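## Task

Find the tote somewhere in the room and set the yellow sponge inside it so no part sticks out past the rim. The robot must stay upright and level the whole time, and the sponge has to stay in place without the robot holding it.

## Robot and tools

ROBOT. A TidyBot++: a wheeled base (0.54 m long, 0.50 m wide, 0.38 m tall) on four driven casters carrying one seven-joint arm with a two-finger gripper. The shoulder is 0.12 m ahead of the base centre and 0.68 m above the floor. There are two cameras. base_camera is fixed on the base, a 644x364 pinhole view looking forward and down. wrist_camera is a 644x476 fisheye that looks along the hand. At the start the arm is folded with the hand pointing down, poking up to 0.08 m past the base front. A loose object may occasionally be nudged by something else.

FRAMES. Base frame: origin on the floor below the base centre, x forward, y left, z up. hand_pose is reported in this frame for the point between the finger pads. Its own z axis runs out along the fingers and its y axis is the closing direction. The odometry frame is where the base frame was at scene start. Heading is positive to the left, from -3.142 to 3.142. base_tilt is in degrees, positive when leaning forward or right. Odometry counts wheel turns, so slip shows up as travel and drift builds up over many moves.

execute_actions. Arguments: actions, a list holding zero or one action, and cameras, an optional list of "base_camera", "wrist_camera" or "all". Omitted, null or ["all"] returns both images, [] returns none, and a bad name refuses the call. An empty actions list only reports state and images. An action may contain base, joints, or both, plus optional speeds. Motions in one action start together and may finish at different times.
- base: exactly one key, each an offset from where the base last reported itself, not a pose. translate_m is metres straight ahead (+ forward), -2 to 2. strafe_m is metres sideways (+ left), -2 to 2. rotate_rad is radians turned in place (+ counter-clockwise from above), -6.3 to 6.3.
- joints: one object for the single arm with absolute targets keyed by name. Angles are in radians. joint_1_rad takes any angle and swings the whole arm about vertical; + is clockwise from above, the opposite of rotate_rad. joint_2_rad (shoulder) is -2.249 to 2.249. joint_3_rad takes any angle. joint_4_rad (elbow) is -2.579 to 2.579. joint_5_rad takes any angle. joint_6_rad (wrist) is -2.099 to 2.099. joint_7_rad takes any angle and spins the hand; with the hand down, + is counter-clockwise from above, and at 1.57 the fingers open toward the robot's left and right. gripper_pos runs from 0 (open, about 85 mm gap) to 1 (closed); the gap is roughly 85 x (1 - gripper_pos) mm. Any-angle joints take the shorter way round, so rotate far in steps under half a turn. Done tolerance is ±0.039 for joints 1-4, ±0.056 for joints 5-7, and ±0.03 for the gripper.
- speeds: caps on that action's top speed. translate_m and strafe_m take 0.05 to 0.5 m/s; rotate_rad takes 0.1 to 1.57 rad/s. The default is the maximum. A base move needing over 8.667 s is refused, and no action lasts past 15 s. Unknown keys or out-of-range numbers refuse the whole call.
A joint or base left out of an action may still be driving toward its previous target.

ARM GEOMETRY. With joint_1_rad=0, joint_3_rad=3.14 and joint_5_rad=0, the arm moves in the base's x-z plane. Segment tilts from vertical (+ forward) are: upper arm (0.42 m) = j2; forearm (0.31 m) = j2-j4; hand (0.31 m to the hand point) = j2-j4-j6. Reach ahead of the shoulder = sum of length·sin(tilt), height above it = sum of length·cos(tilt). A downward hand can reach about 0.94 m height only near the base. Closed fingertips extend about 20 mm past the hand point.

RESULT LINES. base_status and joint_status report how each commanded motion ended. done: reached, although for the base it only means the wheels turned enough, so a blocked base can say done while short. off_target: stopped away from the target and possibly still pushing; on a closing gripper it usually means something is held. contact_stop / time_out: the target was dropped and the part holds still. "joint command not followed" with "cause:": a self-collision check blocked the arm targets (not_followed per joint), which may be retried until the targets change; there is no check against hitting the base. on_its_own lists motion you did not command. motor_effort gives % of max per motor, with the peak in brackets (noisy). ARM HIT means a hard hit on the base or the arm itself. A torque fault halts the arm and gripper for 10 s and skips the rest of the call. MOTOR HOT warns of heating from holding loads; OVER-TEMPERATURE FAULT means the arm sags, and the affected keys read limit_stop_at_motor_heat, so resend them.

wait: seconds, 0 to 10. Nothing new is commanded; it returns state and images.
zoom_image: camera (base_camera or wrist_camera) and region [x0, y0, x1, y1] in pixels of that camera's latest full image, at most 504x504.
read_manual: section, only "licences"; it returns licence text and moves nothing.
finished_scene: scene, the current scene's number. Call it only once the object rests in the tote on its own; it is final, reports success and gives the next task.

PRACTICAL NOTES. The robot keeps holding its last command while you think. Friction and load leave the hand a centimetre or two off, so keep fingers clear of the floor. To correct, send each joint its last command plus (wanted - read). While holding, never command a joint to its read angle, since the arm sags further. Trust camera images over hand_pose. Avoid driving the base while the arm may snag something at 0.8 m or higher, hard sideways pushes on a raised hand, and ramming the base or arm into things; these can tip the robot or trigger faults. Back away or retract the arm to undo a lean. Lower objects gently instead of dropping them, and don't hold a load longer than needed.

Each tool is called after "Request:" as name([rows], argument=value, ...), one row to a line, values as JSON.

## Session

Request:
execute_actions(actions=[])

Scene clock: 0.00 s.
base_odometry: x=+0.000 y=+0.000 heading=+0.000 (m, m, rad; odometry frame)
base_tilt: forward=+0.2 right=+0.3 (deg)
base_status: not commanded
joint_positions: joint_1_rad=-0.014 joint_2_rad=-0.339 joint_3_rad=+3.148 joint_4_rad=-2.534 joint_5_rad=+0.044 joint_6_rad=-0.846 joint_7_rad=+1.613 gripper_pos=+0.000
joint_status: not commanded
motor_effort: joint_1_rad=+0 joint_2_rad=-1 joint_3_rad=+0 joint_4_rad=+15 joint_5_rad=-1 joint_6_rad=+2 joint_7_rad=+0 (%)
hand_pose: x=+0.2656 y=-0.0074 z=+0.5853 quat_wxyz=(+0.017, +0.998, +0.039, +0.050) (m; base frame)
pictures: base_camera, wrist_camera
Images, in order (width x height): base_camera 644x364, wrist_camera 644x476.

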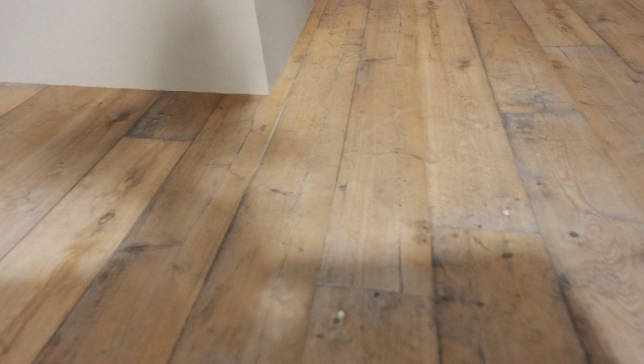

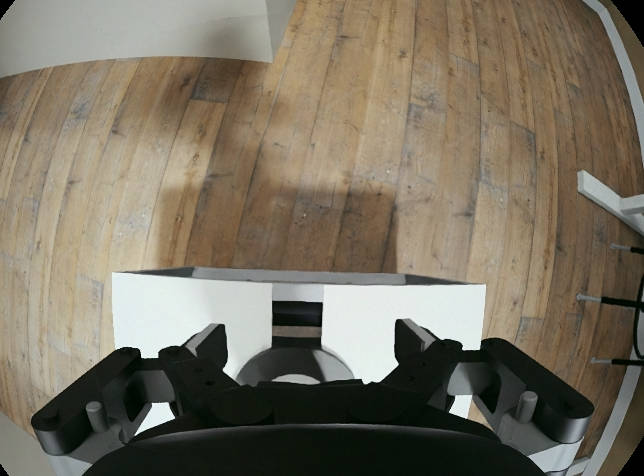

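Request:
execute_actions([
  {"joints": {"joint_6_rad": 0.45}},
], cameras=["wrist_camera"])

Scene clock: 4.50 s.
base_odometry: x=+0.000 y=+0.000 heading=+0.000 (m, m, rad; odometry frame)
base_tilt: forward=+0.2 right=+0.3 (deg)
base_status: not commanded
joint_positions: joint_1_rad=-0.014 joint_2_rad=-0.339 joint_3_rad=+3.148 joint_4_rad=-2.534 joint_5_rad=+0.044 joint_6_rad=+0.435 joint_7_rad=+1.613 gripper_pos=+0.000
joint_status: all done
motor_effort: joint_1_rad=+0(0) joint_2_rad=-6(6) joint_3_rad=+0(0) joint_4_rad=+19(20) joint_5_rad=-1(0) joint_6_rad=+9(9) joint_7_rad=+0(0) (%)
hand_pose: x=+0.5398 y=+0.0102 z=+0.8363 quat_wxyz=(+0.016, +0.770, +0.040, +0.637) (m; base frame)
pictures: wrist_camera
Images, in order (width x height): wrist_camera 644x476.

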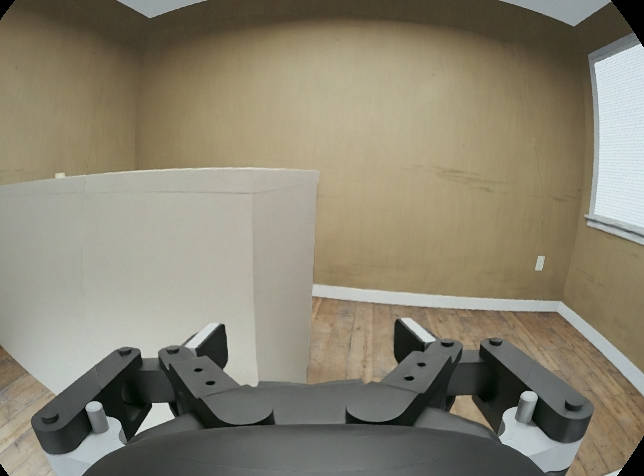

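Request:
execute_actions([
  {"joints": {"joint_1_rad": 1.6}},
], cameras=["wrist_camera"])

Request:
execute_actions([
  {"joints": {"joint_1_rad": 3.1}},
], cameras=["wrist_camera"])

Request:
execute_actions([
  {"joints": {"joint_1_rad": -1.6}},
], cameras=["wrist_camera"])

Scene clock: 12.40 s.
base_odometry: x=+0.000 y=+0.000 heading=+0.000 (m, m, rad; odometry frame)
base_tilt: forward=+0.2 right=+0.3 (deg)
base_status: not commanded
joint_positions: joint_1_rad=+1.576 joint_2_rad=-0.339 joint_3_rad=+3.148 joint_4_rad=-2.534 joint_5_rad=+0.044 joint_6_rad=+0.435 joint_7_rad=+1.613 gripper_pos=+0.000
joint_status: all done
motor_effort: joint_1_rad=+0(1) joint_2_rad=-6(6) joint_3_rad=+0(1) joint_4_rad=+20(19) joint_5_rad=-1(1) joint_6_rad=+10(9) joint_7_rad=+0(0) (%)
hand_pose: x=+0.1213 y=-0.4209 z=+0.8363 quat_wxyz=(+0.465, +0.568, -0.522, +0.435) (m; base frame)
pictures: wrist_camera
Images, in order (width x height): wrist_camera 644x476.

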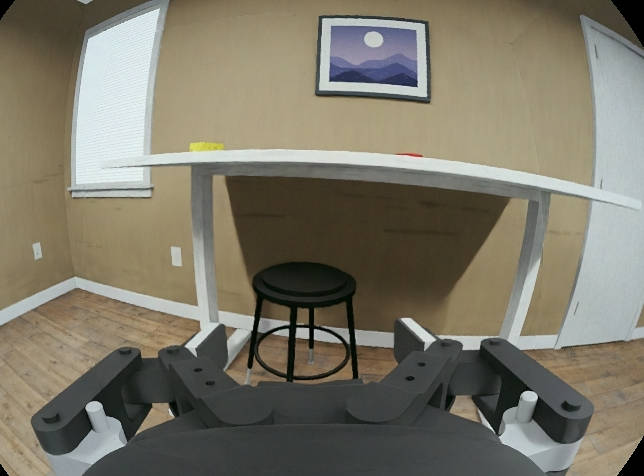

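Scene clock: 15.13 s.
base_odometry: x=+0.000 y=+0.000 heading=+0.000 (m, m, rad; odometry frame)
base_tilt: forward=+0.1 right=+0.2 (deg)
base_status: not commanded
joint_positions: joint_1_rad=+3.076 joint_2_rad=-0.339 joint_3_rad=+3.148 joint_4_rad=-2.534 joint_5_rad=+0.044 joint_6_rad=+0.435 joint_7_rad=+1.613 gripper_pos=+0.000
joint_status: all done
motor_effort: joint_1_rad=+0(1) joint_2_rad=-6(6) joint_3_rad=+0(1) joint_4_rad=+19(19) joint_5_rad=-1(1) joint_6_rad=+9(8) joint_7_rad=+0(0) (%)
hand_pose: x=-0.3007 y=-0.0320 z=+0.8363 quat_wxyz=(+0.637, +0.060, -0.768, +0.001) (m; base frame)
pictures: wrist_camera
Images, in order (width x height): wrist_camera 644x476.

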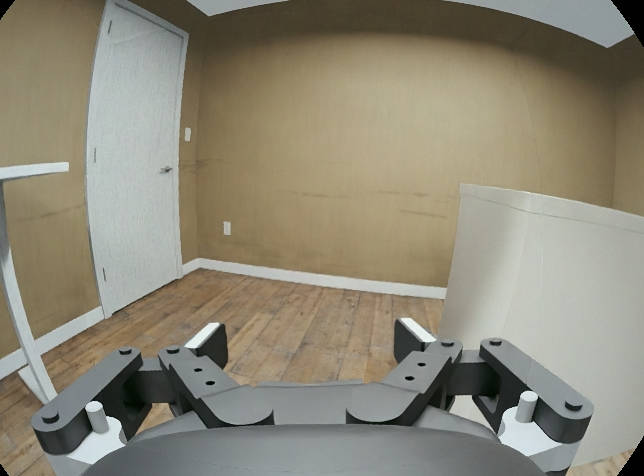

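Scene clock: 17.93 s.
base_odometry: x=+0.000 y=+0.000 heading=+0.000 (m, m, rad; odometry frame)
base_tilt: forward=+0.2 right=+0.2 (deg)
base_status: not commanded
joint_positions: joint_1_rad=+4.659 joint_2_rad=-0.339 joint_3_rad=+3.148 joint_4_rad=-2.534 joint_5_rad=+0.044 joint_6_rad=+0.435 joint_7_rad=+1.613 gripper_pos=+0.000
joint_status: all done
motor_effort: joint_1_rad=+0(0) joint_2_rad=-6(6) joint_3_rad=+1(1) joint_4_rad=+19(19) joint_5_rad=+0(1) joint_6_rad=+9(9) joint_7_rad=+0(0) (%)
hand_pose: x=+0.0922 y=+0.4200 z=+0.8363 quat_wxyz=(+0.448, -0.505, -0.582, -0.453) (m; base frame)
pictures: wrist_camera
Images, in order (width x height): wrist_camera 644x476.

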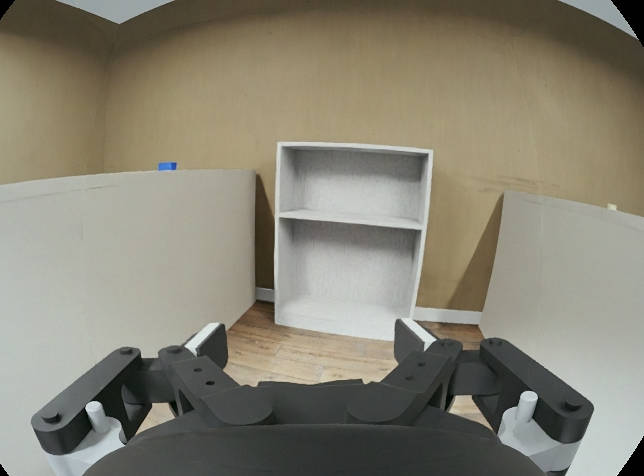

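Request:
execute_actions([
  {"joints": {"joint_2_rad": 0.0, "joint_4_rad": -0.9, "joint_6_rad": -1.2}},
], cameras=["wrist_camera"])

Scene clock: 30.63 s.
base_odometry: x=+0.000 y=+0.000 heading=+0.000 (m, m, rad; odometry frame)
base_tilt: forward=+0.1 right=+0.1 (deg)
base_status: not commanded
joint_positions: joint_1_rad=+4.659 joint_2_rad=-0.029 joint_3_rad=+3.148 joint_4_rad=-0.924 joint_5_rad=+0.044 joint_6_rad=-1.162 joint_7_rad=+1.613 gripper_pos=+0.000
joint_status: all done
motor_effort: joint_1_rad=+0(0) joint_2_rad=-17(17) joint_3_rad=+0(0) joint_4_rad=+18(23) joint_5_rad=+0(0) joint_6_rad=+8(9) joint_7_rad=+1(0) (%)
hand_pose: x=+0.1061 y=+0.5084 z=+1.1536 quat_wxyz=(+0.351, -0.580, -0.630, -0.379) (m; base frame)
pictures: wrist_camera
Images, in order (width x height): wrist_camera 644x476.

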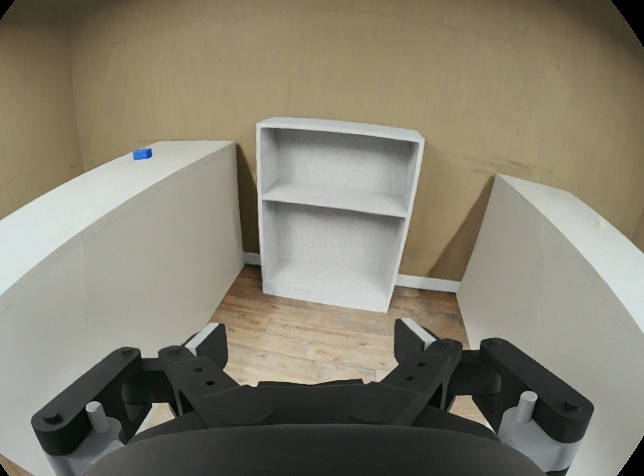

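Request:
execute_actions([
  {"joints": {"joint_1_rad": 0.0}},
], cameras=["wrist_camera"])

Request:
execute_actions([
  {"joints": {"joint_1_rad": 1.57}},
], cameras=["wrist_camera"])

Scene clock: 37.07 s.
base_odometry: x=+0.000 y=+0.000 heading=+0.000 (m, m, rad; odometry frame)
base_tilt: forward=+0.2 right=+0.3 (deg)
base_status: not commanded
joint_positions: joint_1_rad=+6.261 joint_2_rad=-0.018 joint_3_rad=+3.148 joint_4_rad=-0.924 joint_5_rad=+0.044 joint_6_rad=-1.162 joint_7_rad=+1.613 gripper_pos=+0.000
joint_status: all done
motor_effort: joint_1_rad=+0(0) joint_2_rad=-18(20) joint_3_rad=+0(1) joint_4_rad=+19(19) joint_5_rad=-1(0) joint_6_rad=+8(8) joint_7_rad=+0(0) (%)
hand_pose: x=+0.6325 y=-0.0027 z=+1.1482 quat_wxyz=(-0.028, -0.859, -0.022, -0.511) (m; base frame)
pictures: wrist_camera
Images, in order (width x height): wrist_camera 644x476.

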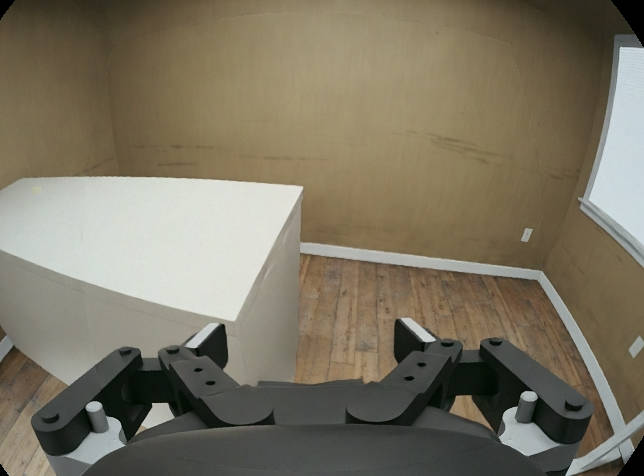

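Scene clock: 39.87 s.
base_odometry: x=+0.000 y=+0.000 heading=+0.000 (m, m, rad; odometry frame)
base_tilt: forward=+0.1 right=+0.2 (deg)
base_status: not commanded
joint_positions: joint_1_rad=+7.831 joint_2_rad=-0.018 joint_3_rad=+3.148 joint_4_rad=-0.924 joint_5_rad=+0.044 joint_6_rad=-1.162 joint_7_rad=+1.613 gripper_pos=+0.000
joint_status: all done
motor_effort: joint_1_rad=+0(1) joint_2_rad=-18(19) joint_3_rad=+0(1) joint_4_rad=+19(19) joint_5_rad=+0(0) joint_6_rad=+7(8) joint_7_rad=+1(0) (%)
hand_pose: x=+0.1167 y=-0.5136 z=+1.1481 quat_wxyz=(-0.381, -0.623, +0.591, -0.342) (m; base frame)
pictures: wrist_camera
Images, in order (width x height): wrist_camera 644x476.

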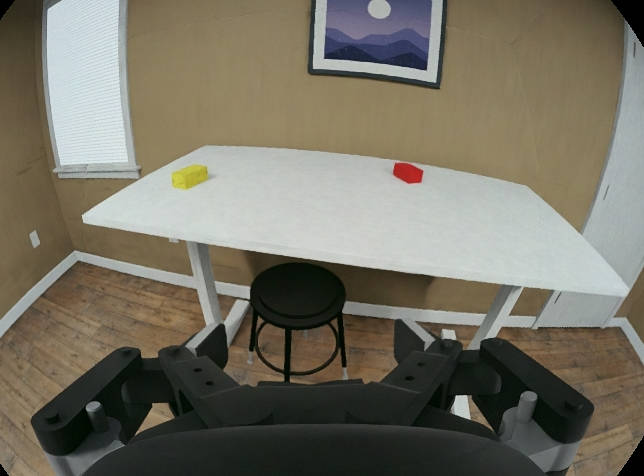

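Request:
zoom_image(camera="wrist_camera", region=[130, 130, 250, 220])

Region (130, 130, 250, 220) of wrist_camera's 644x476 image, scaled by 4.200; it fills the top 378 rows of this view, and the rest is white.

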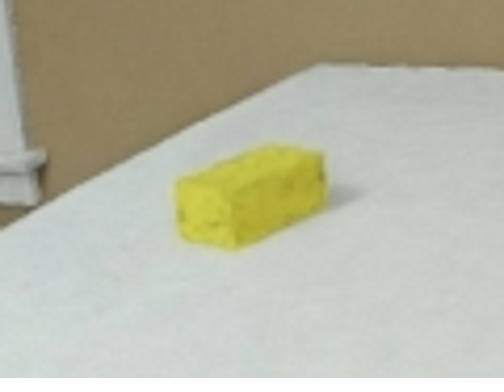

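Request:
execute_actions([
  {"base": {"rotate_rad": -1.571}, "joints": {"joint_1_rad": 0.0}},
], cameras=[])

Request:
execute_actions([
  {"base": {"strafe_m": 0.55}},
])

Scene clock: 80.10 s.
base_odometry: x=+0.000 y=+0.000 heading=-1.570 (m, m, rad; odometry frame)
base_tilt: forward=+0.1 right=+0.2 (deg)
base_status: done
joint_positions: joint_1_rad=+6.305 joint_2_rad=-0.016 joint_3_rad=+3.150 joint_4_rad=-0.924 joint_5_rad=+0.044 joint_6_rad=-1.162 joint_7_rad=+1.613 gripper_pos=+0.000
joint_status: all done
motor_effort: joint_1_rad=+0(2) joint_2_rad=-18(19) joint_3_rad=+0(2) joint_4_rad=+19(19) joint_5_rad=+0(0) joint_6_rad=+8(8) joint_7_rad=+0(0) (%)
hand_pose: x=+0.6329 y=-0.0263 z=+1.1469 quat_wxyz=(-0.040, -0.860, -0.003, -0.509) (m; base frame)
pictures: none
No camera images: the call's "cameras" was empty. Leave "cameras" out to get every camera's image.

Scene clock: 82.57 s.
base_odometry: x=+0.550 y=-0.001 heading=-1.571 (m, m, rad; odometry frame)
base_tilt: forward=+0.2 right=+0.3 (deg)
base_status: done
joint_positions: joint_1_rad=+6.301 joint_2_rad=-0.016 joint_3_rad=+3.150 joint_4_rad=-0.924 joint_5_rad=+0.044 joint_6_rad=-1.162 joint_7_rad=+1.613 gripper_pos=+0.000
joint_status: not commanded
motor_effort: joint_1_rad=+0(2) joint_2_rad=-18(19) joint_3_rad=+0(2) joint_4_rad=+19(19) joint_5_rad=-1(0) joint_6_rad=+8(8) joint_7_rad=+0(0) (%)
hand_pose: x=+0.6330 y=-0.0242 z=+1.1469 quat_wxyz=(-0.039, -0.860, -0.004, -0.509) (m; base frame)
pictures: base_camera, wrist_camera
Images, in order (width x height): base_camera 644x364, wrist_camera 644x476.

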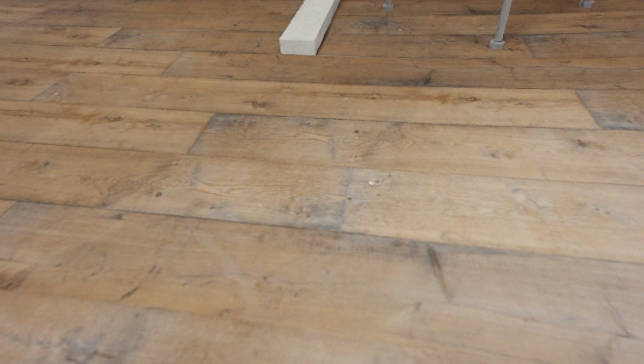

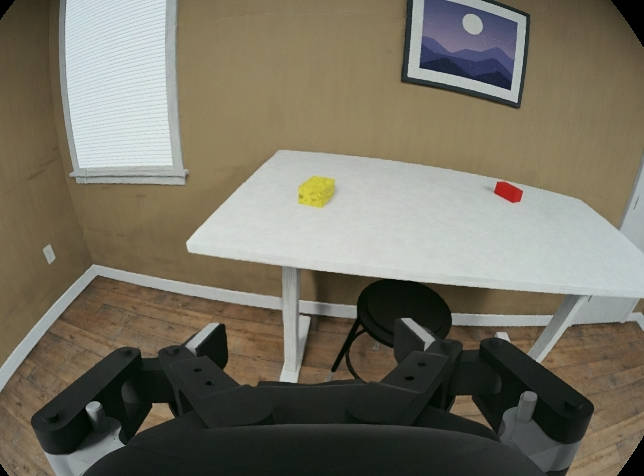

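Request:
execute_actions([
  {"base": {"rotate_rad": -0.23}, "joints": {"joint_1_rad": 0.0, "joint_2_rad": 0.349, "joint_3_rad": 3.14, "joint_4_rad": -1.077, "joint_5_rad": 0.0, "joint_6_rad": -0.474, "joint_7_rad": 1.57}},
], cameras=[])

Request:
execute_actions([
  {"base": {"strafe_m": 0.27}},
])

Scene clock: 99.97 s.
base_odometry: x=+0.550 y=-0.001 heading=-1.801 (m, m, rad; odometry frame)
base_tilt: forward=+0.2 right=+0.2 (deg)
base_status: done
joint_positions: joint_1_rad=+6.298 joint_2_rad=+0.358 joint_3_rad=+3.149 joint_4_rad=-1.066 joint_5_rad=+0.039 joint_6_rad=-0.513 joint_7_rad=+1.599 gripper_pos=+0.000
joint_status: all done
motor_effort: joint_1_rad=+0(3) joint_2_rad=-35(41) joint_3_rad=+0(2) joint_4_rad=+22(25) joint_5_rad=-1(1) joint_6_rad=+8(9) joint_7_rad=+0(0) (%)
hand_pose: x=+0.8677 y=-0.0203 z=+1.0108 quat_wxyz=(-0.033, -0.824, -0.012, -0.566) (m; base frame)
pictures: none
No camera images: the call's "cameras" was empty. Leave "cameras" out to get every camera's image.

Scene clock: 103.73 s.
base_odometry: x=+0.587 y=-0.009 heading=-1.786 (m, m, rad; odometry frame)
base_tilt: forward=+0.2 right=+0.2 (deg)
base_status: strafe_m time_out (by the wheels' count: +0.037 of +0.270)
joint_positions: joint_1_rad=+6.283 joint_2_rad=+0.357 joint_3_rad=+3.140 joint_4_rad=-1.066 joint_5_rad=+0.034 joint_6_rad=-0.510 joint_7_rad=+1.599 gripper_pos=+0.000
joint_status: not commanded
motor_effort: joint_1_rad=+1(15) joint_2_rad=-34(43) joint_3_rad=+0(7) joint_4_rad=+22(25) joint_5_rad=+0(1) joint_6_rad=+8(9) joint_7_rad=+0(0) (%)
hand_pose: x=+0.8679 y=-0.0028 z=+1.0120 quat_wxyz=(-0.023, -0.823, -0.020, -0.568) (m; base frame)
pictures: base_camera, wrist_camera
Images, in order (width x height): base_camera 644x364, wrist_camera 644x476.

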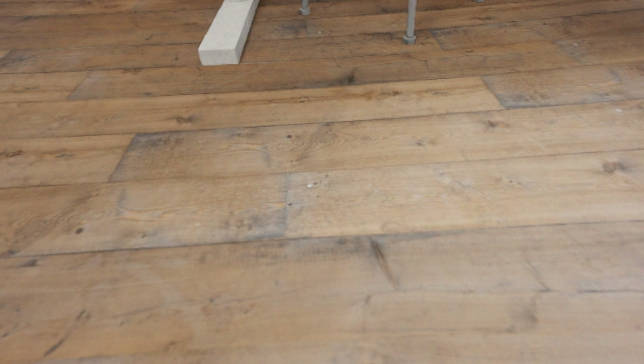

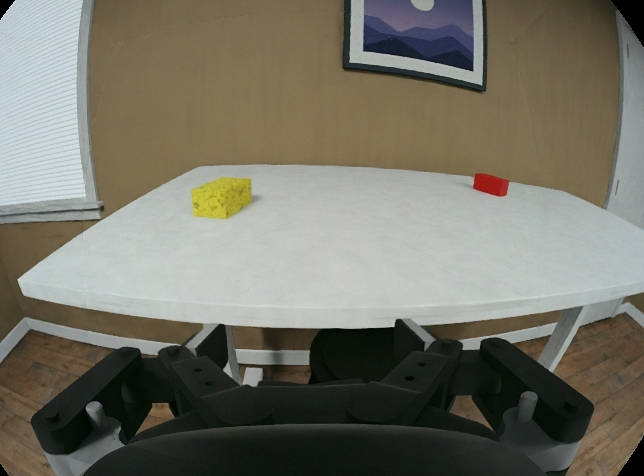

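Request:
execute_actions([
  {"base": {"translate_m": 0.3}, "joints": {"joint_6_rad": -0.28}, "speeds": {"translate_m": 0.25}},
], cameras=[])

Request:
execute_actions([
  {"base": {"strafe_m": 0.22}, "speeds": {"strafe_m": 0.25}},
])

Scene clock: 109.67 s.
base_odometry: x=+0.523 y=-0.302 heading=-1.785 (m, m, rad; odometry frame)
base_tilt: forward=+0.2 right=+0.1 (deg)
base_status: done
joint_positions: joint_1_rad=+6.283 joint_2_rad=+0.350 joint_3_rad=+3.140 joint_4_rad=-1.067 joint_5_rad=+0.034 joint_6_rad=-0.300 joint_7_rad=+1.599 gripper_pos=+0.000
joint_status: all done
motor_effort: joint_1_rad=+0(1) joint_2_rad=-36(40) joint_3_rad=+0(1) joint_4_rad=+23(25) joint_5_rad=-1(0) joint_6_rad=+9(10) joint_7_rad=+0(0) (%)
hand_pose: x=+0.8819 y=-0.0008 z=+1.0798 quat_wxyz=(-0.023, -0.757, -0.020, -0.653) (m; base frame)
pictures: none
No camera images: the call's "cameras" was empty. Leave "cameras" out to get every camera's image.

Scene clock: 111.43 s.
base_odometry: x=+0.738 y=-0.350 heading=-1.786 (m, m, rad; odometry frame)
base_tilt: forward=+0.2 right=+0.2 (deg)
base_status: done
joint_positions: joint_1_rad=+6.283 joint_2_rad=+0.350 joint_3_rad=+3.140 joint_4_rad=-1.067 joint_5_rad=+0.034 joint_6_rad=-0.300 joint_7_rad=+1.599 gripper_pos=+0.000
joint_status: not commanded
motor_effort: joint_1_rad=+0(5) joint_2_rad=-36(37) joint_3_rad=+0(3) joint_4_rad=+22(23) joint_5_rad=-1(1) joint_6_rad=+9(9) joint_7_rad=+0(0) (%)
hand_pose: x=+0.8819 y=-0.0009 z=+1.0798 quat_wxyz=(-0.023, -0.757, -0.020, -0.653) (m; base frame)
pictures: base_camera, wrist_camera
Images, in order (width x height): base_camera 644x364, wrist_camera 644x476.

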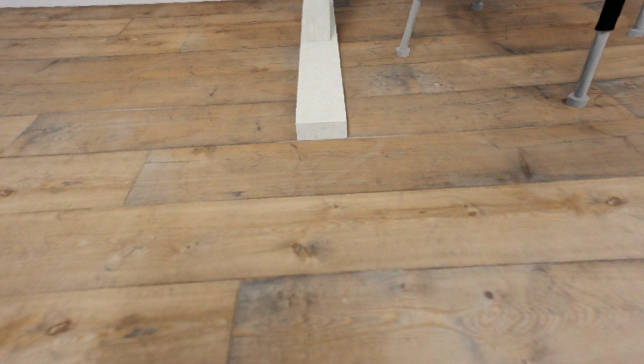

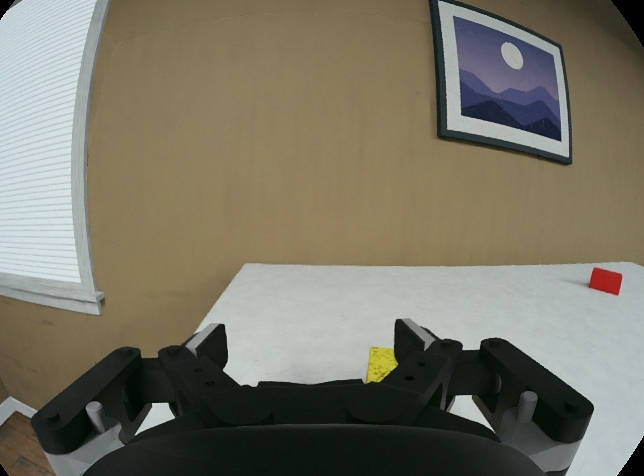

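Request:
execute_actions([
  {"base": {"strafe_m": -0.08}, "speeds": {"strafe_m": 0.15}},
], cameras=["wrist_camera"])

Scene clock: 120.87 s.
base_odometry: x=+0.660 y=-0.332 heading=-1.786 (m, m, rad; odometry frame)
base_tilt: forward=+0.1 right=+0.2 (deg)
base_status: done
joint_positions: joint_1_rad=+6.283 joint_2_rad=+0.350 joint_3_rad=+3.140 joint_4_rad=-1.067 joint_5_rad=+0.034 joint_6_rad=-0.300 joint_7_rad=+1.599 gripper_pos=+0.000
joint_status: not commanded
motor_effort: joint_1_rad=-1(4) joint_2_rad=-36(39) joint_3_rad=-1(2) joint_4_rad=+23(24) joint_5_rad=+0(1) joint_6_rad=+9(10) joint_7_rad=+0(0) (%)
hand_pose: x=+0.8819 y=-0.0007 z=+1.0798 quat_wxyz=(-0.023, -0.757, -0.020, -0.653) (m; base frame)
pictures: wrist_camera
Images, in order (width x height): wrist_camera 644x476.

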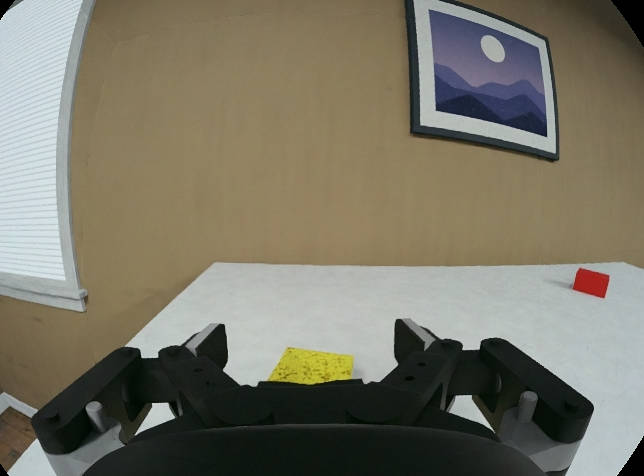

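Request:
execute_actions([
  {"base": {"translate_m": -0.1}, "speeds": {"translate_m": 0.15}},
], cameras=[])

Request:
execute_actions([
  {"joints": {"joint_6_rad": -0.47}},
], cameras=["wrist_camera"])

Scene clock: 126.27 s.
base_odometry: x=+0.681 y=-0.234 heading=-1.786 (m, m, rad; odometry frame)
base_tilt: forward=+0.2 right=+0.3 (deg)
base_status: done
joint_positions: joint_1_rad=+6.283 joint_2_rad=+0.350 joint_3_rad=+3.140 joint_4_rad=-1.067 joint_5_rad=+0.034 joint_6_rad=-0.300 joint_7_rad=+1.599 gripper_pos=+0.000
joint_status: not commanded
motor_effort: joint_1_rad=+0(2) joint_2_rad=-35(42) joint_3_rad=+0(1) joint_4_rad=+22(25) joint_5_rad=+0(0) joint_6_rad=+9(10) joint_7_rad=+0(1) (%)
hand_pose: x=+0.8820 y=-0.0007 z=+1.0795 quat_wxyz=(-0.023, -0.757, -0.020, -0.653) (m; base frame)
pictures: none
No camera images: the call's "cameras" was empty. Leave "cameras" out to get every camera's image.

Scene clock: 126.97 s.
base_odometry: x=+0.681 y=-0.234 heading=-1.786 (m, m, rad; odometry frame)
base_tilt: forward=+0.2 right=+0.2 (deg)
base_status: not commanded
joint_positions: joint_1_rad=+6.283 joint_2_rad=+0.350 joint_3_rad=+3.140 joint_4_rad=-1.070 joint_5_rad=+0.034 joint_6_rad=-0.447 joint_7_rad=+1.599 gripper_pos=+0.000
joint_status: all done
motor_effort: joint_1_rad=+0(0) joint_2_rad=-36(37) joint_3_rad=+0(0) joint_4_rad=+23(24) joint_5_rad=-1(1) joint_6_rad=+8(9) joint_7_rad=+0(0) (%)
hand_pose: x=+0.8720 y=-0.0022 z=+1.0334 quat_wxyz=(-0.023, -0.803, -0.020, -0.595) (m; base frame)
pictures: wrist_camera
Images, in order (width x height): wrist_camera 644x476.

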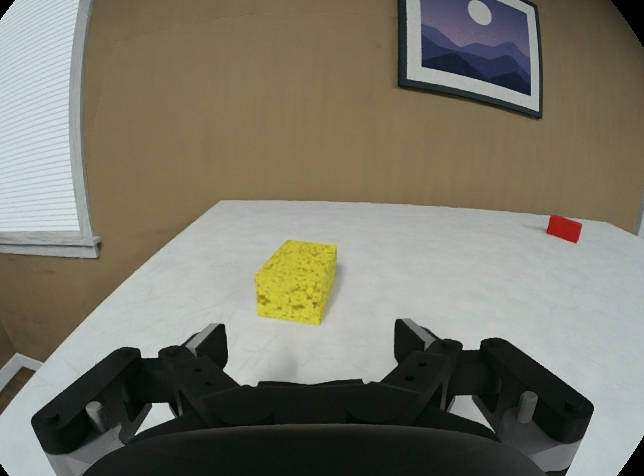

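Request:
execute_actions([
  {"base": {"rotate_rad": -0.2}, "speeds": {"rotate_rad": 0.5}},
], cameras=[])

Request:
execute_actions([
  {"base": {"strafe_m": 0.2}, "speeds": {"strafe_m": 0.15}},
], cameras=["wrist_camera"])

Scene clock: 136.10 s.
base_odometry: x=+0.681 y=-0.234 heading=-1.986 (m, m, rad; odometry frame)
base_tilt: forward=+0.2 right=+0.2 (deg)
base_status: done
joint_positions: joint_1_rad=+6.291 joint_2_rad=+0.350 joint_3_rad=+3.144 joint_4_rad=-1.070 joint_5_rad=+0.034 joint_6_rad=-0.447 joint_7_rad=+1.599 gripper_pos=+0.000
joint_status: not commanded
motor_effort: joint_1_rad=+0(6) joint_2_rad=-36(36) joint_3_rad=+0(4) joint_4_rad=+23(23) joint_5_rad=+0(0) joint_6_rad=+9(9) joint_7_rad=+0(0) (%)
hand_pose: x=+0.8719 y=-0.0102 z=+1.0334 quat_wxyz=(-0.027, -0.803, -0.016, -0.595) (m; base frame)
pictures: none
No camera images: the call's "cameras" was empty. Leave "cameras" out to get every camera's image.

Scene clock: 138.13 s.
base_odometry: x=+0.864 y=-0.315 heading=-1.987 (m, m, rad; odometry frame)
base_tilt: forward=+0.1 right=+0.2 (deg)
base_status: done
joint_positions: joint_1_rad=+6.289 joint_2_rad=+0.350 joint_3_rad=+3.144 joint_4_rad=-1.070 joint_5_rad=+0.034 joint_6_rad=-0.447 joint_7_rad=+1.599 gripper_pos=+0.000
joint_status: not commanded
motor_effort: joint_1_rad=+0(4) joint_2_rad=-36(39) joint_3_rad=+0(2) joint_4_rad=+22(24) joint_5_rad=-1(0) joint_6_rad=+9(10) joint_7_rad=+0(0) (%)
hand_pose: x=+0.8719 y=-0.0092 z=+1.0334 quat_wxyz=(-0.026, -0.803, -0.016, -0.595) (m; base frame)
pictures: wrist_camera
Images, in order (width x height): wrist_camera 644x476.

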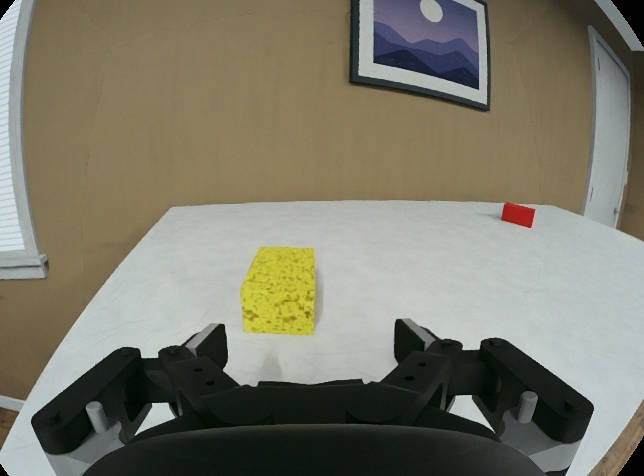

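Request:
execute_actions([
  {"base": {"strafe_m": 0.03}, "joints": {"joint_6_rad": -0.55}, "speeds": {"strafe_m": 0.1}},
], cameras=["wrist_camera"])

Scene clock: 142.87 s.
base_odometry: x=+0.892 y=-0.327 heading=-1.988 (m, m, rad; odometry frame)
base_tilt: forward=+0.2 right=+0.2 (deg)
base_status: done
joint_positions: joint_1_rad=+6.286 joint_2_rad=+0.350 joint_3_rad=+3.142 joint_4_rad=-1.070 joint_5_rad=+0.034 joint_6_rad=-0.519 joint_7_rad=+1.599 gripper_pos=+0.000
joint_status: all done
motor_effort: joint_1_rad=+0(6) joint_2_rad=-35(37) joint_3_rad=+0(4) joint_4_rad=+22(23) joint_5_rad=+0(1) joint_6_rad=+8(10) joint_7_rad=+0(0) (%)
hand_pose: x=+0.8646 y=-0.0069 z=+1.0120 quat_wxyz=(-0.025, -0.825, -0.018, -0.565) (m; base frame)
pictures: wrist_camera
Images, in order (width x height): wrist_camera 644x476.

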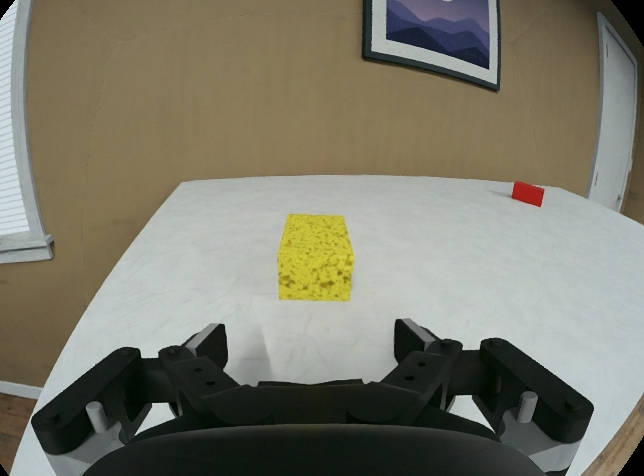

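Request:
execute_actions([
  {"base": {"translate_m": 0.13}, "speeds": {"translate_m": 0.1}},
], cameras=["wrist_camera"])

Scene clock: 148.17 s.
base_odometry: x=+0.839 y=-0.446 heading=-1.988 (m, m, rad; odometry frame)
base_tilt: forward=+0.2 right=+0.2 (deg)
base_status: done
joint_positions: joint_1_rad=+6.286 joint_2_rad=+0.350 joint_3_rad=+3.142 joint_4_rad=-1.070 joint_5_rad=+0.034 joint_6_rad=-0.520 joint_7_rad=+1.599 gripper_pos=+0.000
joint_status: not commanded
motor_effort: joint_1_rad=+0(3) joint_2_rad=-36(40) joint_3_rad=+0(2) joint_4_rad=+23(24) joint_5_rad=+0(0) joint_6_rad=+9(9) joint_7_rad=+0(0) (%)
hand_pose: x=+0.8644 y=-0.0069 z=+1.0121 quat_wxyz=(-0.025, -0.825, -0.018, -0.565) (m; base frame)
pictures: wrist_camera
Images, in order (width x height): wrist_camera 644x476.

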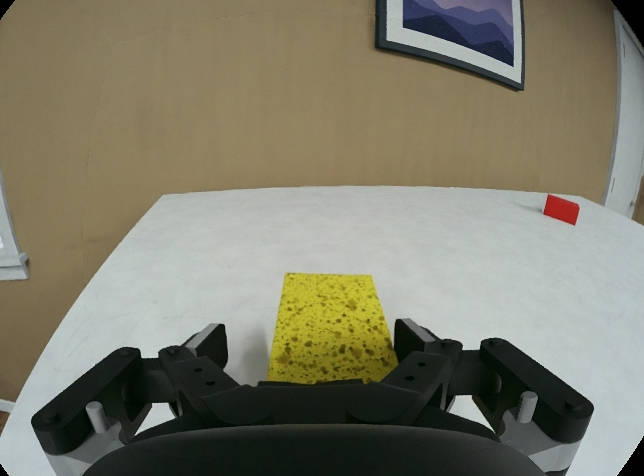

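The sponge is between the fingers. Closing the gripper.

Request:
execute_actions([
  {"joints": {"gripper_pos": 1.0}},
], cameras=["wrist_camera"])

Scene clock: 151.90 s.
base_odometry: x=+0.839 y=-0.446 heading=-1.988 (m, m, rad; odometry frame)
base_tilt: forward=+0.2 right=+0.2 (deg)
base_status: not commanded
joint_positions: joint_1_rad=+6.286 joint_2_rad=+0.348 joint_3_rad=+3.142 joint_4_rad=-1.070 joint_5_rad=+0.034 joint_6_rad=-0.520 joint_7_rad=+1.599 gripper_pos=+0.412
joint_status: gripper_pos off_target (ended at +0.412, target +1.000)
motor_effort: joint_1_rad=+0(0) joint_2_rad=-36(36) joint_3_rad=+0(0) joint_4_rad=+23(23) joint_5_rad=+0(1) joint_6_rad=+9(9) joint_7_rad=+1(0) (%)
hand_pose: x=+0.8639 y=-0.0069 z=+1.0133 quat_wxyz=(-0.025, -0.824, -0.018, -0.566) (m; base frame)
pictures: wrist_camera
Images, in order (width x height): wrist_camera 644x476.

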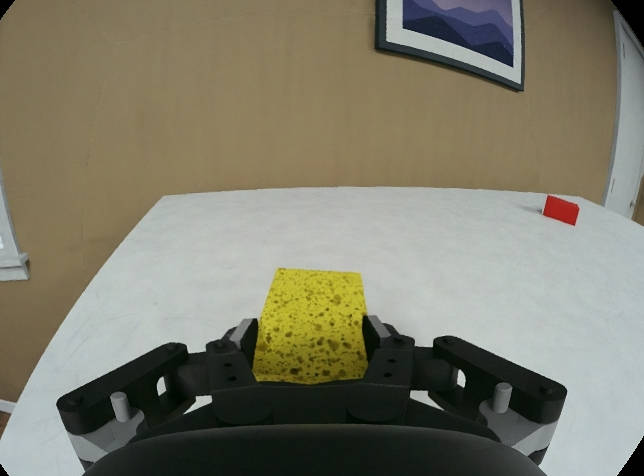

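Request:
execute_actions([
  {"joints": {"joint_2_rad": 0.05}},
], cameras=[])

Request:
execute_actions([
  {"base": {"rotate_rad": 1.75}, "joints": {"joint_2_rad": 0.0, "joint_4_rad": -0.9, "joint_6_rad": -1.2}},
])

Scene clock: 158.67 s.
base_odometry: x=+0.839 y=-0.446 heading=-1.988 (m, m, rad; odometry frame)
base_tilt: forward=+0.1 right=+0.2 (deg)
base_status: not commanded
joint_positions: joint_1_rad=+6.286 joint_2_rad=+0.043 joint_3_rad=+3.142 joint_4_rad=-1.070 joint_5_rad=+0.034 joint_6_rad=-0.520 joint_7_rad=+1.599 gripper_pos=+0.412
joint_status: all done
motor_effort: joint_1_rad=+0(1) joint_2_rad=-23(39) joint_3_rad=+0(0) joint_4_rad=+21(24) joint_5_rad=-1(0) joint_6_rad=+10(10) joint_7_rad=+0(0) (%)
hand_pose: x=+0.7297 y=-0.0064 z=+1.2220 quat_wxyz=(-0.028, -0.728, -0.014, -0.684) (m; base frame)
pictures: none
No camera images: the call's "cameras" was empty. Leave "cameras" out to get every camera's image.

Scene clock: 161.10 s.
base_odometry: x=+0.839 y=-0.446 heading=-0.239 (m, m, rad; odometry frame)
base_tilt: forward=+0.1 right=+0.1 (deg)
base_status: done
joint_positions: joint_1_rad=+6.286 joint_2_rad=+0.027 joint_3_rad=+3.140 joint_4_rad=-0.928 joint_5_rad=+0.033 joint_6_rad=-1.172 joint_7_rad=+1.599 gripper_pos=+0.412
joint_status: all done
motor_effort: joint_1_rad=+0(4) joint_2_rad=-20(25) joint_3_rad=+0(3) joint_4_rad=+19(21) joint_5_rad=+0(0) joint_6_rad=+8(9) joint_7_rad=+1(0) (%)
hand_pose: x=+0.6513 y=-0.0092 z=+1.1195 quat_wxyz=(-0.024, -0.874, -0.010, -0.485) (m; base frame)
pictures: base_camera, wrist_camera
Images, in order (width x height): base_camera 644x364, wrist_camera 644x476.

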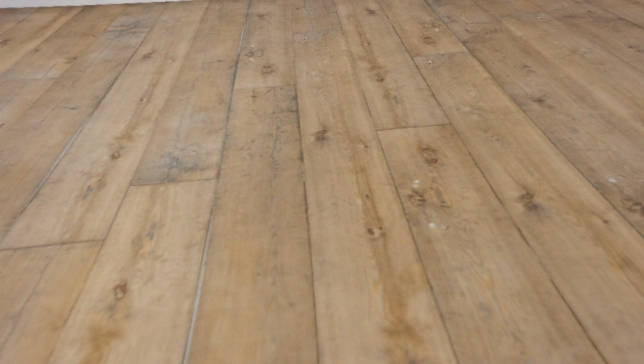

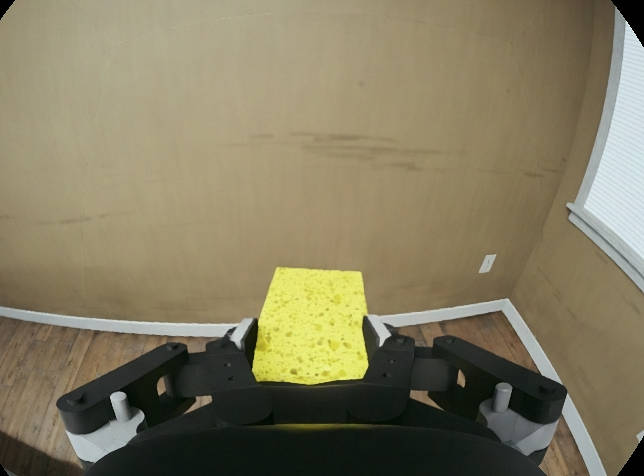

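Request:
execute_actions([
  {"base": {"translate_m": 0.3}, "joints": {"joint_1_rad": -1.2}},
], cameras=["wrist_camera"])

Scene clock: 166.47 s.
base_odometry: x=+1.131 y=-0.517 heading=-0.238 (m, m, rad; odometry frame)
base_tilt: forward=+0.1 right=+0.2 (deg)
base_status: done
joint_positions: joint_1_rad=+5.105 joint_2_rad=+0.014 joint_3_rad=+3.140 joint_4_rad=-0.925 joint_5_rad=+0.033 joint_6_rad=-1.172 joint_7_rad=+1.599 gripper_pos=+0.412
joint_status: all done
motor_effort: joint_1_rad=+0(1) joint_2_rad=-19(25) joint_3_rad=+0(1) joint_4_rad=+19(20) joint_5_rad=-1(0) joint_6_rad=+8(9) joint_7_rad=+1(1) (%)
hand_pose: x=+0.3275 y=+0.4836 z=+1.1284 quat_wxyz=(+0.254, -0.717, -0.492, -0.423) (m; base frame)
pictures: wrist_camera
Images, in order (width x height): wrist_camera 644x476.

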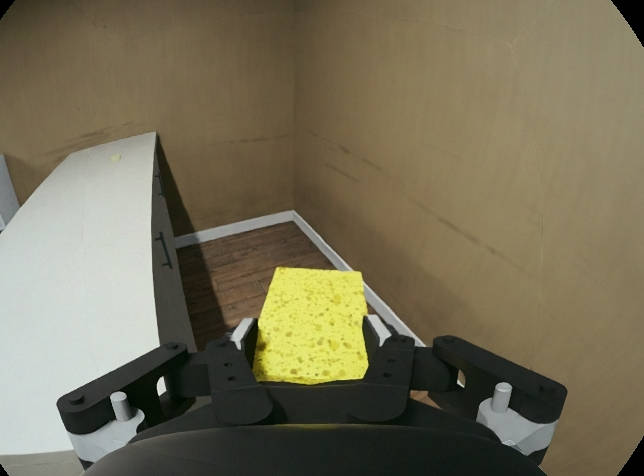

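Request:
execute_actions([
  {"joints": {"joint_6_rad": -1.9}},
], cameras=["wrist_camera"])

Scene clock: 170.53 s.
base_odometry: x=+1.131 y=-0.517 heading=-0.238 (m, m, rad; odometry frame)
base_tilt: forward=+0.2 right=+0.2 (deg)
base_status: not commanded
joint_positions: joint_1_rad=+5.105 joint_2_rad=+0.014 joint_3_rad=+3.140 joint_4_rad=-0.922 joint_5_rad=+0.033 joint_6_rad=-1.886 joint_7_rad=+1.599 gripper_pos=+0.412
joint_status: all done
motor_effort: joint_1_rad=+0(0) joint_2_rad=-16(19) joint_3_rad=+0(0) joint_4_rad=+16(19) joint_5_rad=+0(0) joint_6_rad=+3(7) joint_7_rad=+0(0) (%)
hand_pose: x=+0.2630 y=+0.3265 z=+0.9938 quat_wxyz=(+0.074, -0.817, -0.554, -0.142) (m; base frame)
pictures: wrist_camera
Images, in order (width x height): wrist_camera 644x476.

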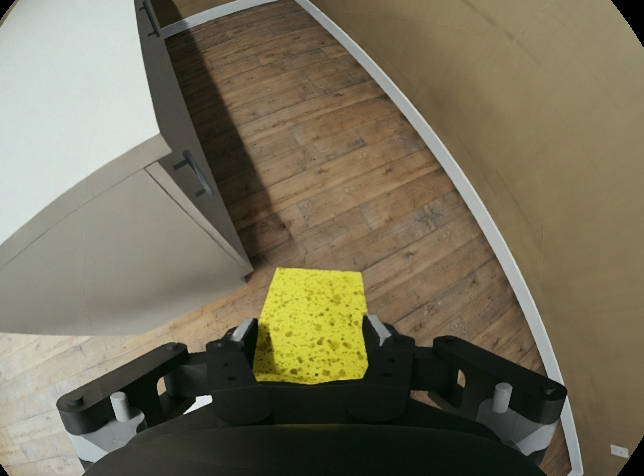

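Request:
execute_actions([
  {"base": {"strafe_m": -0.1}, "joints": {"joint_1_rad": -2.6, "joint_6_rad": -1.2}},
], cameras=["wrist_camera"])

Request:
execute_actions([
  {"base": {"translate_m": -1.8}},
], cameras=["wrist_camera"])

Scene clock: 183.27 s.
base_odometry: x=+1.107 y=-0.614 heading=-0.238 (m, m, rad; odometry frame)
base_tilt: forward=+0.2 right=+0.2 (deg)
base_status: done
joint_positions: joint_1_rad=+3.705 joint_2_rad=+0.003 joint_3_rad=+3.140 joint_4_rad=-0.921 joint_5_rad=+0.033 joint_6_rad=-1.239 joint_7_rad=+1.599 gripper_pos=+0.413
joint_status: all done
motor_effort: joint_1_rad=+0(1) joint_2_rad=-19(20) joint_3_rad=+0(1) joint_4_rad=+19(19) joint_5_rad=+0(0) joint_6_rad=+8(8) joint_7_rad=+0(0) (%)
hand_pose: x=-0.3081 y=+0.2792 z=+1.1183 quat_wxyz=(+0.445, -0.235, -0.851, -0.153) (m; base frame)
pictures: wrist_camera
Images, in order (width x height): wrist_camera 644x476.

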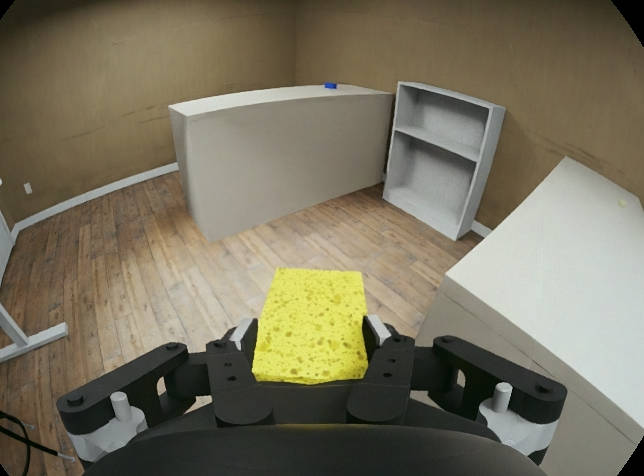

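Scene clock: 188.23 s.
base_odometry: x=-0.642 y=-0.191 heading=-0.238 (m, m, rad; odometry frame)
base_tilt: forward=+0.1 right=+0.2 (deg)
base_status: done
joint_positions: joint_1_rad=+3.705 joint_2_rad=+0.002 joint_3_rad=+3.140 joint_4_rad=-0.921 joint_5_rad=+0.033 joint_6_rad=-1.236 joint_7_rad=+1.599 gripper_pos=+0.413
joint_status: not commanded
motor_effort: joint_1_rad=+0(1) joint_2_rad=-19(22) joint_3_rad=+0(1) joint_4_rad=+19(19) joint_5_rad=-1(0) joint_6_rad=+8(8) joint_7_rad=+0(0) (%)
hand_pose: x=-0.3085 y=+0.2790 z=+1.1196 quat_wxyz=(+0.446, -0.235, -0.850, -0.153) (m; base frame)
pictures: wrist_camera
Images, in order (width x height): wrist_camera 644x476.

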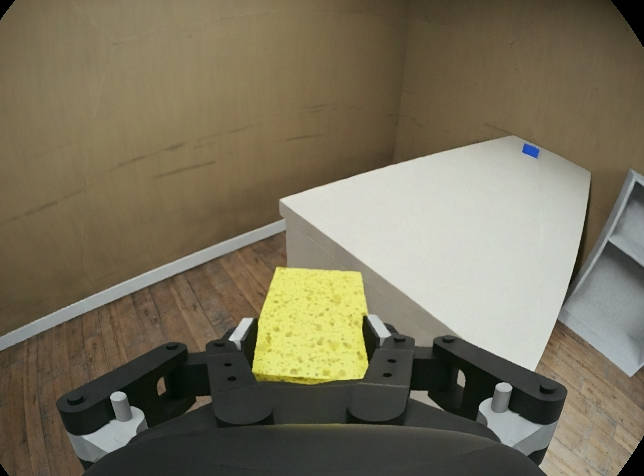

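Request:
execute_actions([
  {"base": {"translate_m": -0.75}, "joints": {"joint_1_rad": -1.9}},
], cameras=["wrist_camera"])

Scene clock: 193.10 s.
base_odometry: x=-1.371 y=-0.016 heading=-0.237 (m, m, rad; odometry frame)
base_tilt: forward=+0.1 right=+0.2 (deg)
base_status: done
joint_positions: joint_1_rad=+4.359 joint_2_rad=+0.002 joint_3_rad=+3.140 joint_4_rad=-0.921 joint_5_rad=+0.033 joint_6_rad=-1.236 joint_7_rad=+1.599 gripper_pos=+0.413
joint_status: all done
motor_effort: joint_1_rad=+0(2) joint_2_rad=-19(20) joint_3_rad=+0(2) joint_4_rad=+19(19) joint_5_rad=+0(1) joint_6_rad=+8(8) joint_7_rad=+0(0) (%)
hand_pose: x=-0.0505 y=+0.4813 z=+1.1200 quat_wxyz=(+0.374, -0.495, -0.729, -0.288) (m; base frame)
pictures: wrist_camera
Images, in order (width x height): wrist_camera 644x476.

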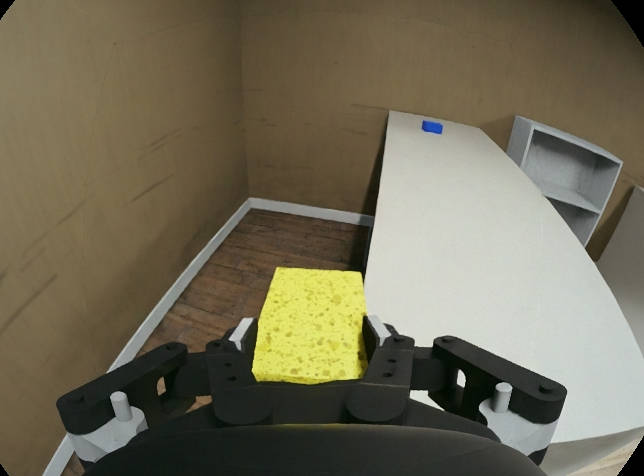

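Request:
execute_actions([
  {"joints": {"joint_1_rad": -2.2, "joint_6_rad": -1.8}},
], cameras=["wrist_camera"])

Scene clock: 197.73 s.
base_odometry: x=-1.371 y=-0.016 heading=-0.237 (m, m, rad; odometry frame)
base_tilt: forward=+0.1 right=+0.1 (deg)
base_status: not commanded
joint_positions: joint_1_rad=+4.106 joint_2_rad=+0.002 joint_3_rad=+3.140 joint_4_rad=-0.921 joint_5_rad=+0.033 joint_6_rad=-1.768 joint_7_rad=+1.599 gripper_pos=+0.413
joint_status: all done
motor_effort: joint_1_rad=-1(2) joint_2_rad=-16(19) joint_3_rad=+0(1) joint_4_rad=+16(19) joint_5_rad=-1(0) joint_6_rad=+4(7) joint_7_rad=+0(0) (%)
hand_pose: x=-0.0948 y=+0.3226 z=+1.0125 quat_wxyz=(+0.190, -0.445, -0.867, -0.120) (m; base frame)
pictures: wrist_camera
Images, in order (width x height): wrist_camera 644x476.

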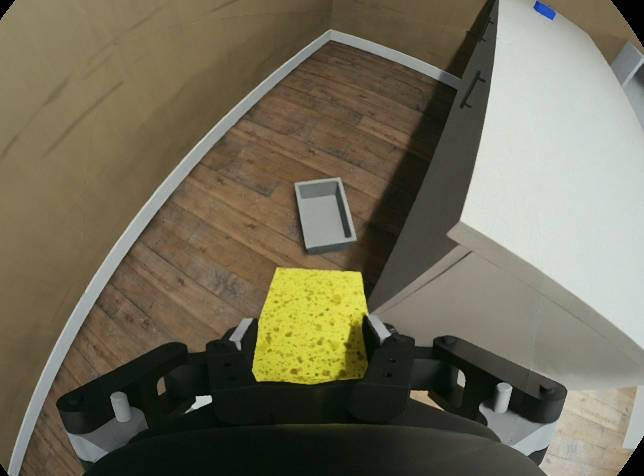

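Request:
execute_actions([
  {"base": {"translate_m": -0.43}, "joints": {"joint_1_rad": -1.571, "joint_6_rad": -1.5}},
], cameras=[])

Request:
execute_actions([
  {"base": {"rotate_rad": 1.571}, "joints": {"joint_1_rad": 0.0}},
])

Scene clock: 233.50 s.
base_odometry: x=-1.790 y=+0.085 heading=-0.237 (m, m, rad; odometry frame)
base_tilt: forward=+0.2 right=+0.2 (deg)
base_status: done
joint_positions: joint_1_rad=+4.687 joint_2_rad=+0.001 joint_3_rad=+3.140 joint_4_rad=-0.921 joint_5_rad=+0.033 joint_6_rad=-1.539 joint_7_rad=+1.599 gripper_pos=+0.413
joint_status: all done
motor_effort: joint_1_rad=+0(2) joint_2_rad=-18(19) joint_3_rad=+0(2) joint_4_rad=+17(18) joint_5_rad=-1(0) joint_6_rad=+6(6) joint_7_rad=+0(0) (%)
hand_pose: x=+0.1158 y=+0.4470 z=+1.0506 quat_wxyz=(+0.225, -0.651, -0.681, -0.247) (m; base frame)
pictures: none
No camera images: the call's "cameras" was empty. Leave "cameras" out to get every camera's image.

Scene clock: 236.30 s.
base_odometry: x=-1.790 y=+0.085 heading=+1.334 (m, m, rad; odometry frame)
base_tilt: forward=+0.3 right=+0.3 (deg)
base_status: done
joint_positions: joint_1_rad=+6.261 joint_2_rad=+0.001 joint_3_rad=+3.139 joint_4_rad=-0.921 joint_5_rad=+0.032 joint_6_rad=-1.539 joint_7_rad=+1.599 gripper_pos=+0.413
joint_status: all done
motor_effort: joint_1_rad=+0(2) joint_2_rad=-17(19) joint_3_rad=+0(2) joint_4_rad=+18(19) joint_5_rad=+0(1) joint_6_rad=+6(6) joint_7_rad=+0(0) (%)
hand_pose: x=+0.5660 y=+0.0023 z=+1.0508 quat_wxyz=(-0.016, -0.942, -0.020, -0.334) (m; base frame)
pictures: base_camera, wrist_camera
Images, in order (width x height): base_camera 644x364, wrist_camera 644x476.

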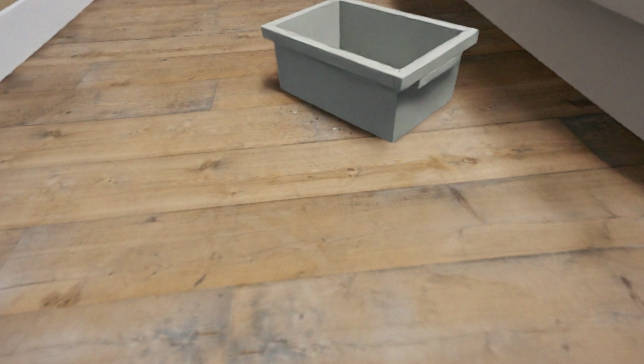

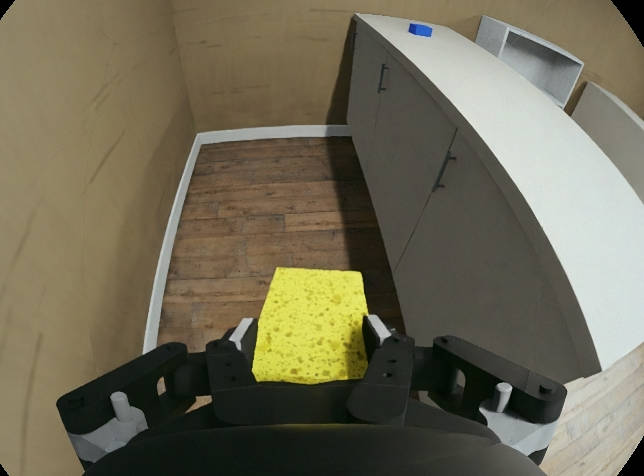

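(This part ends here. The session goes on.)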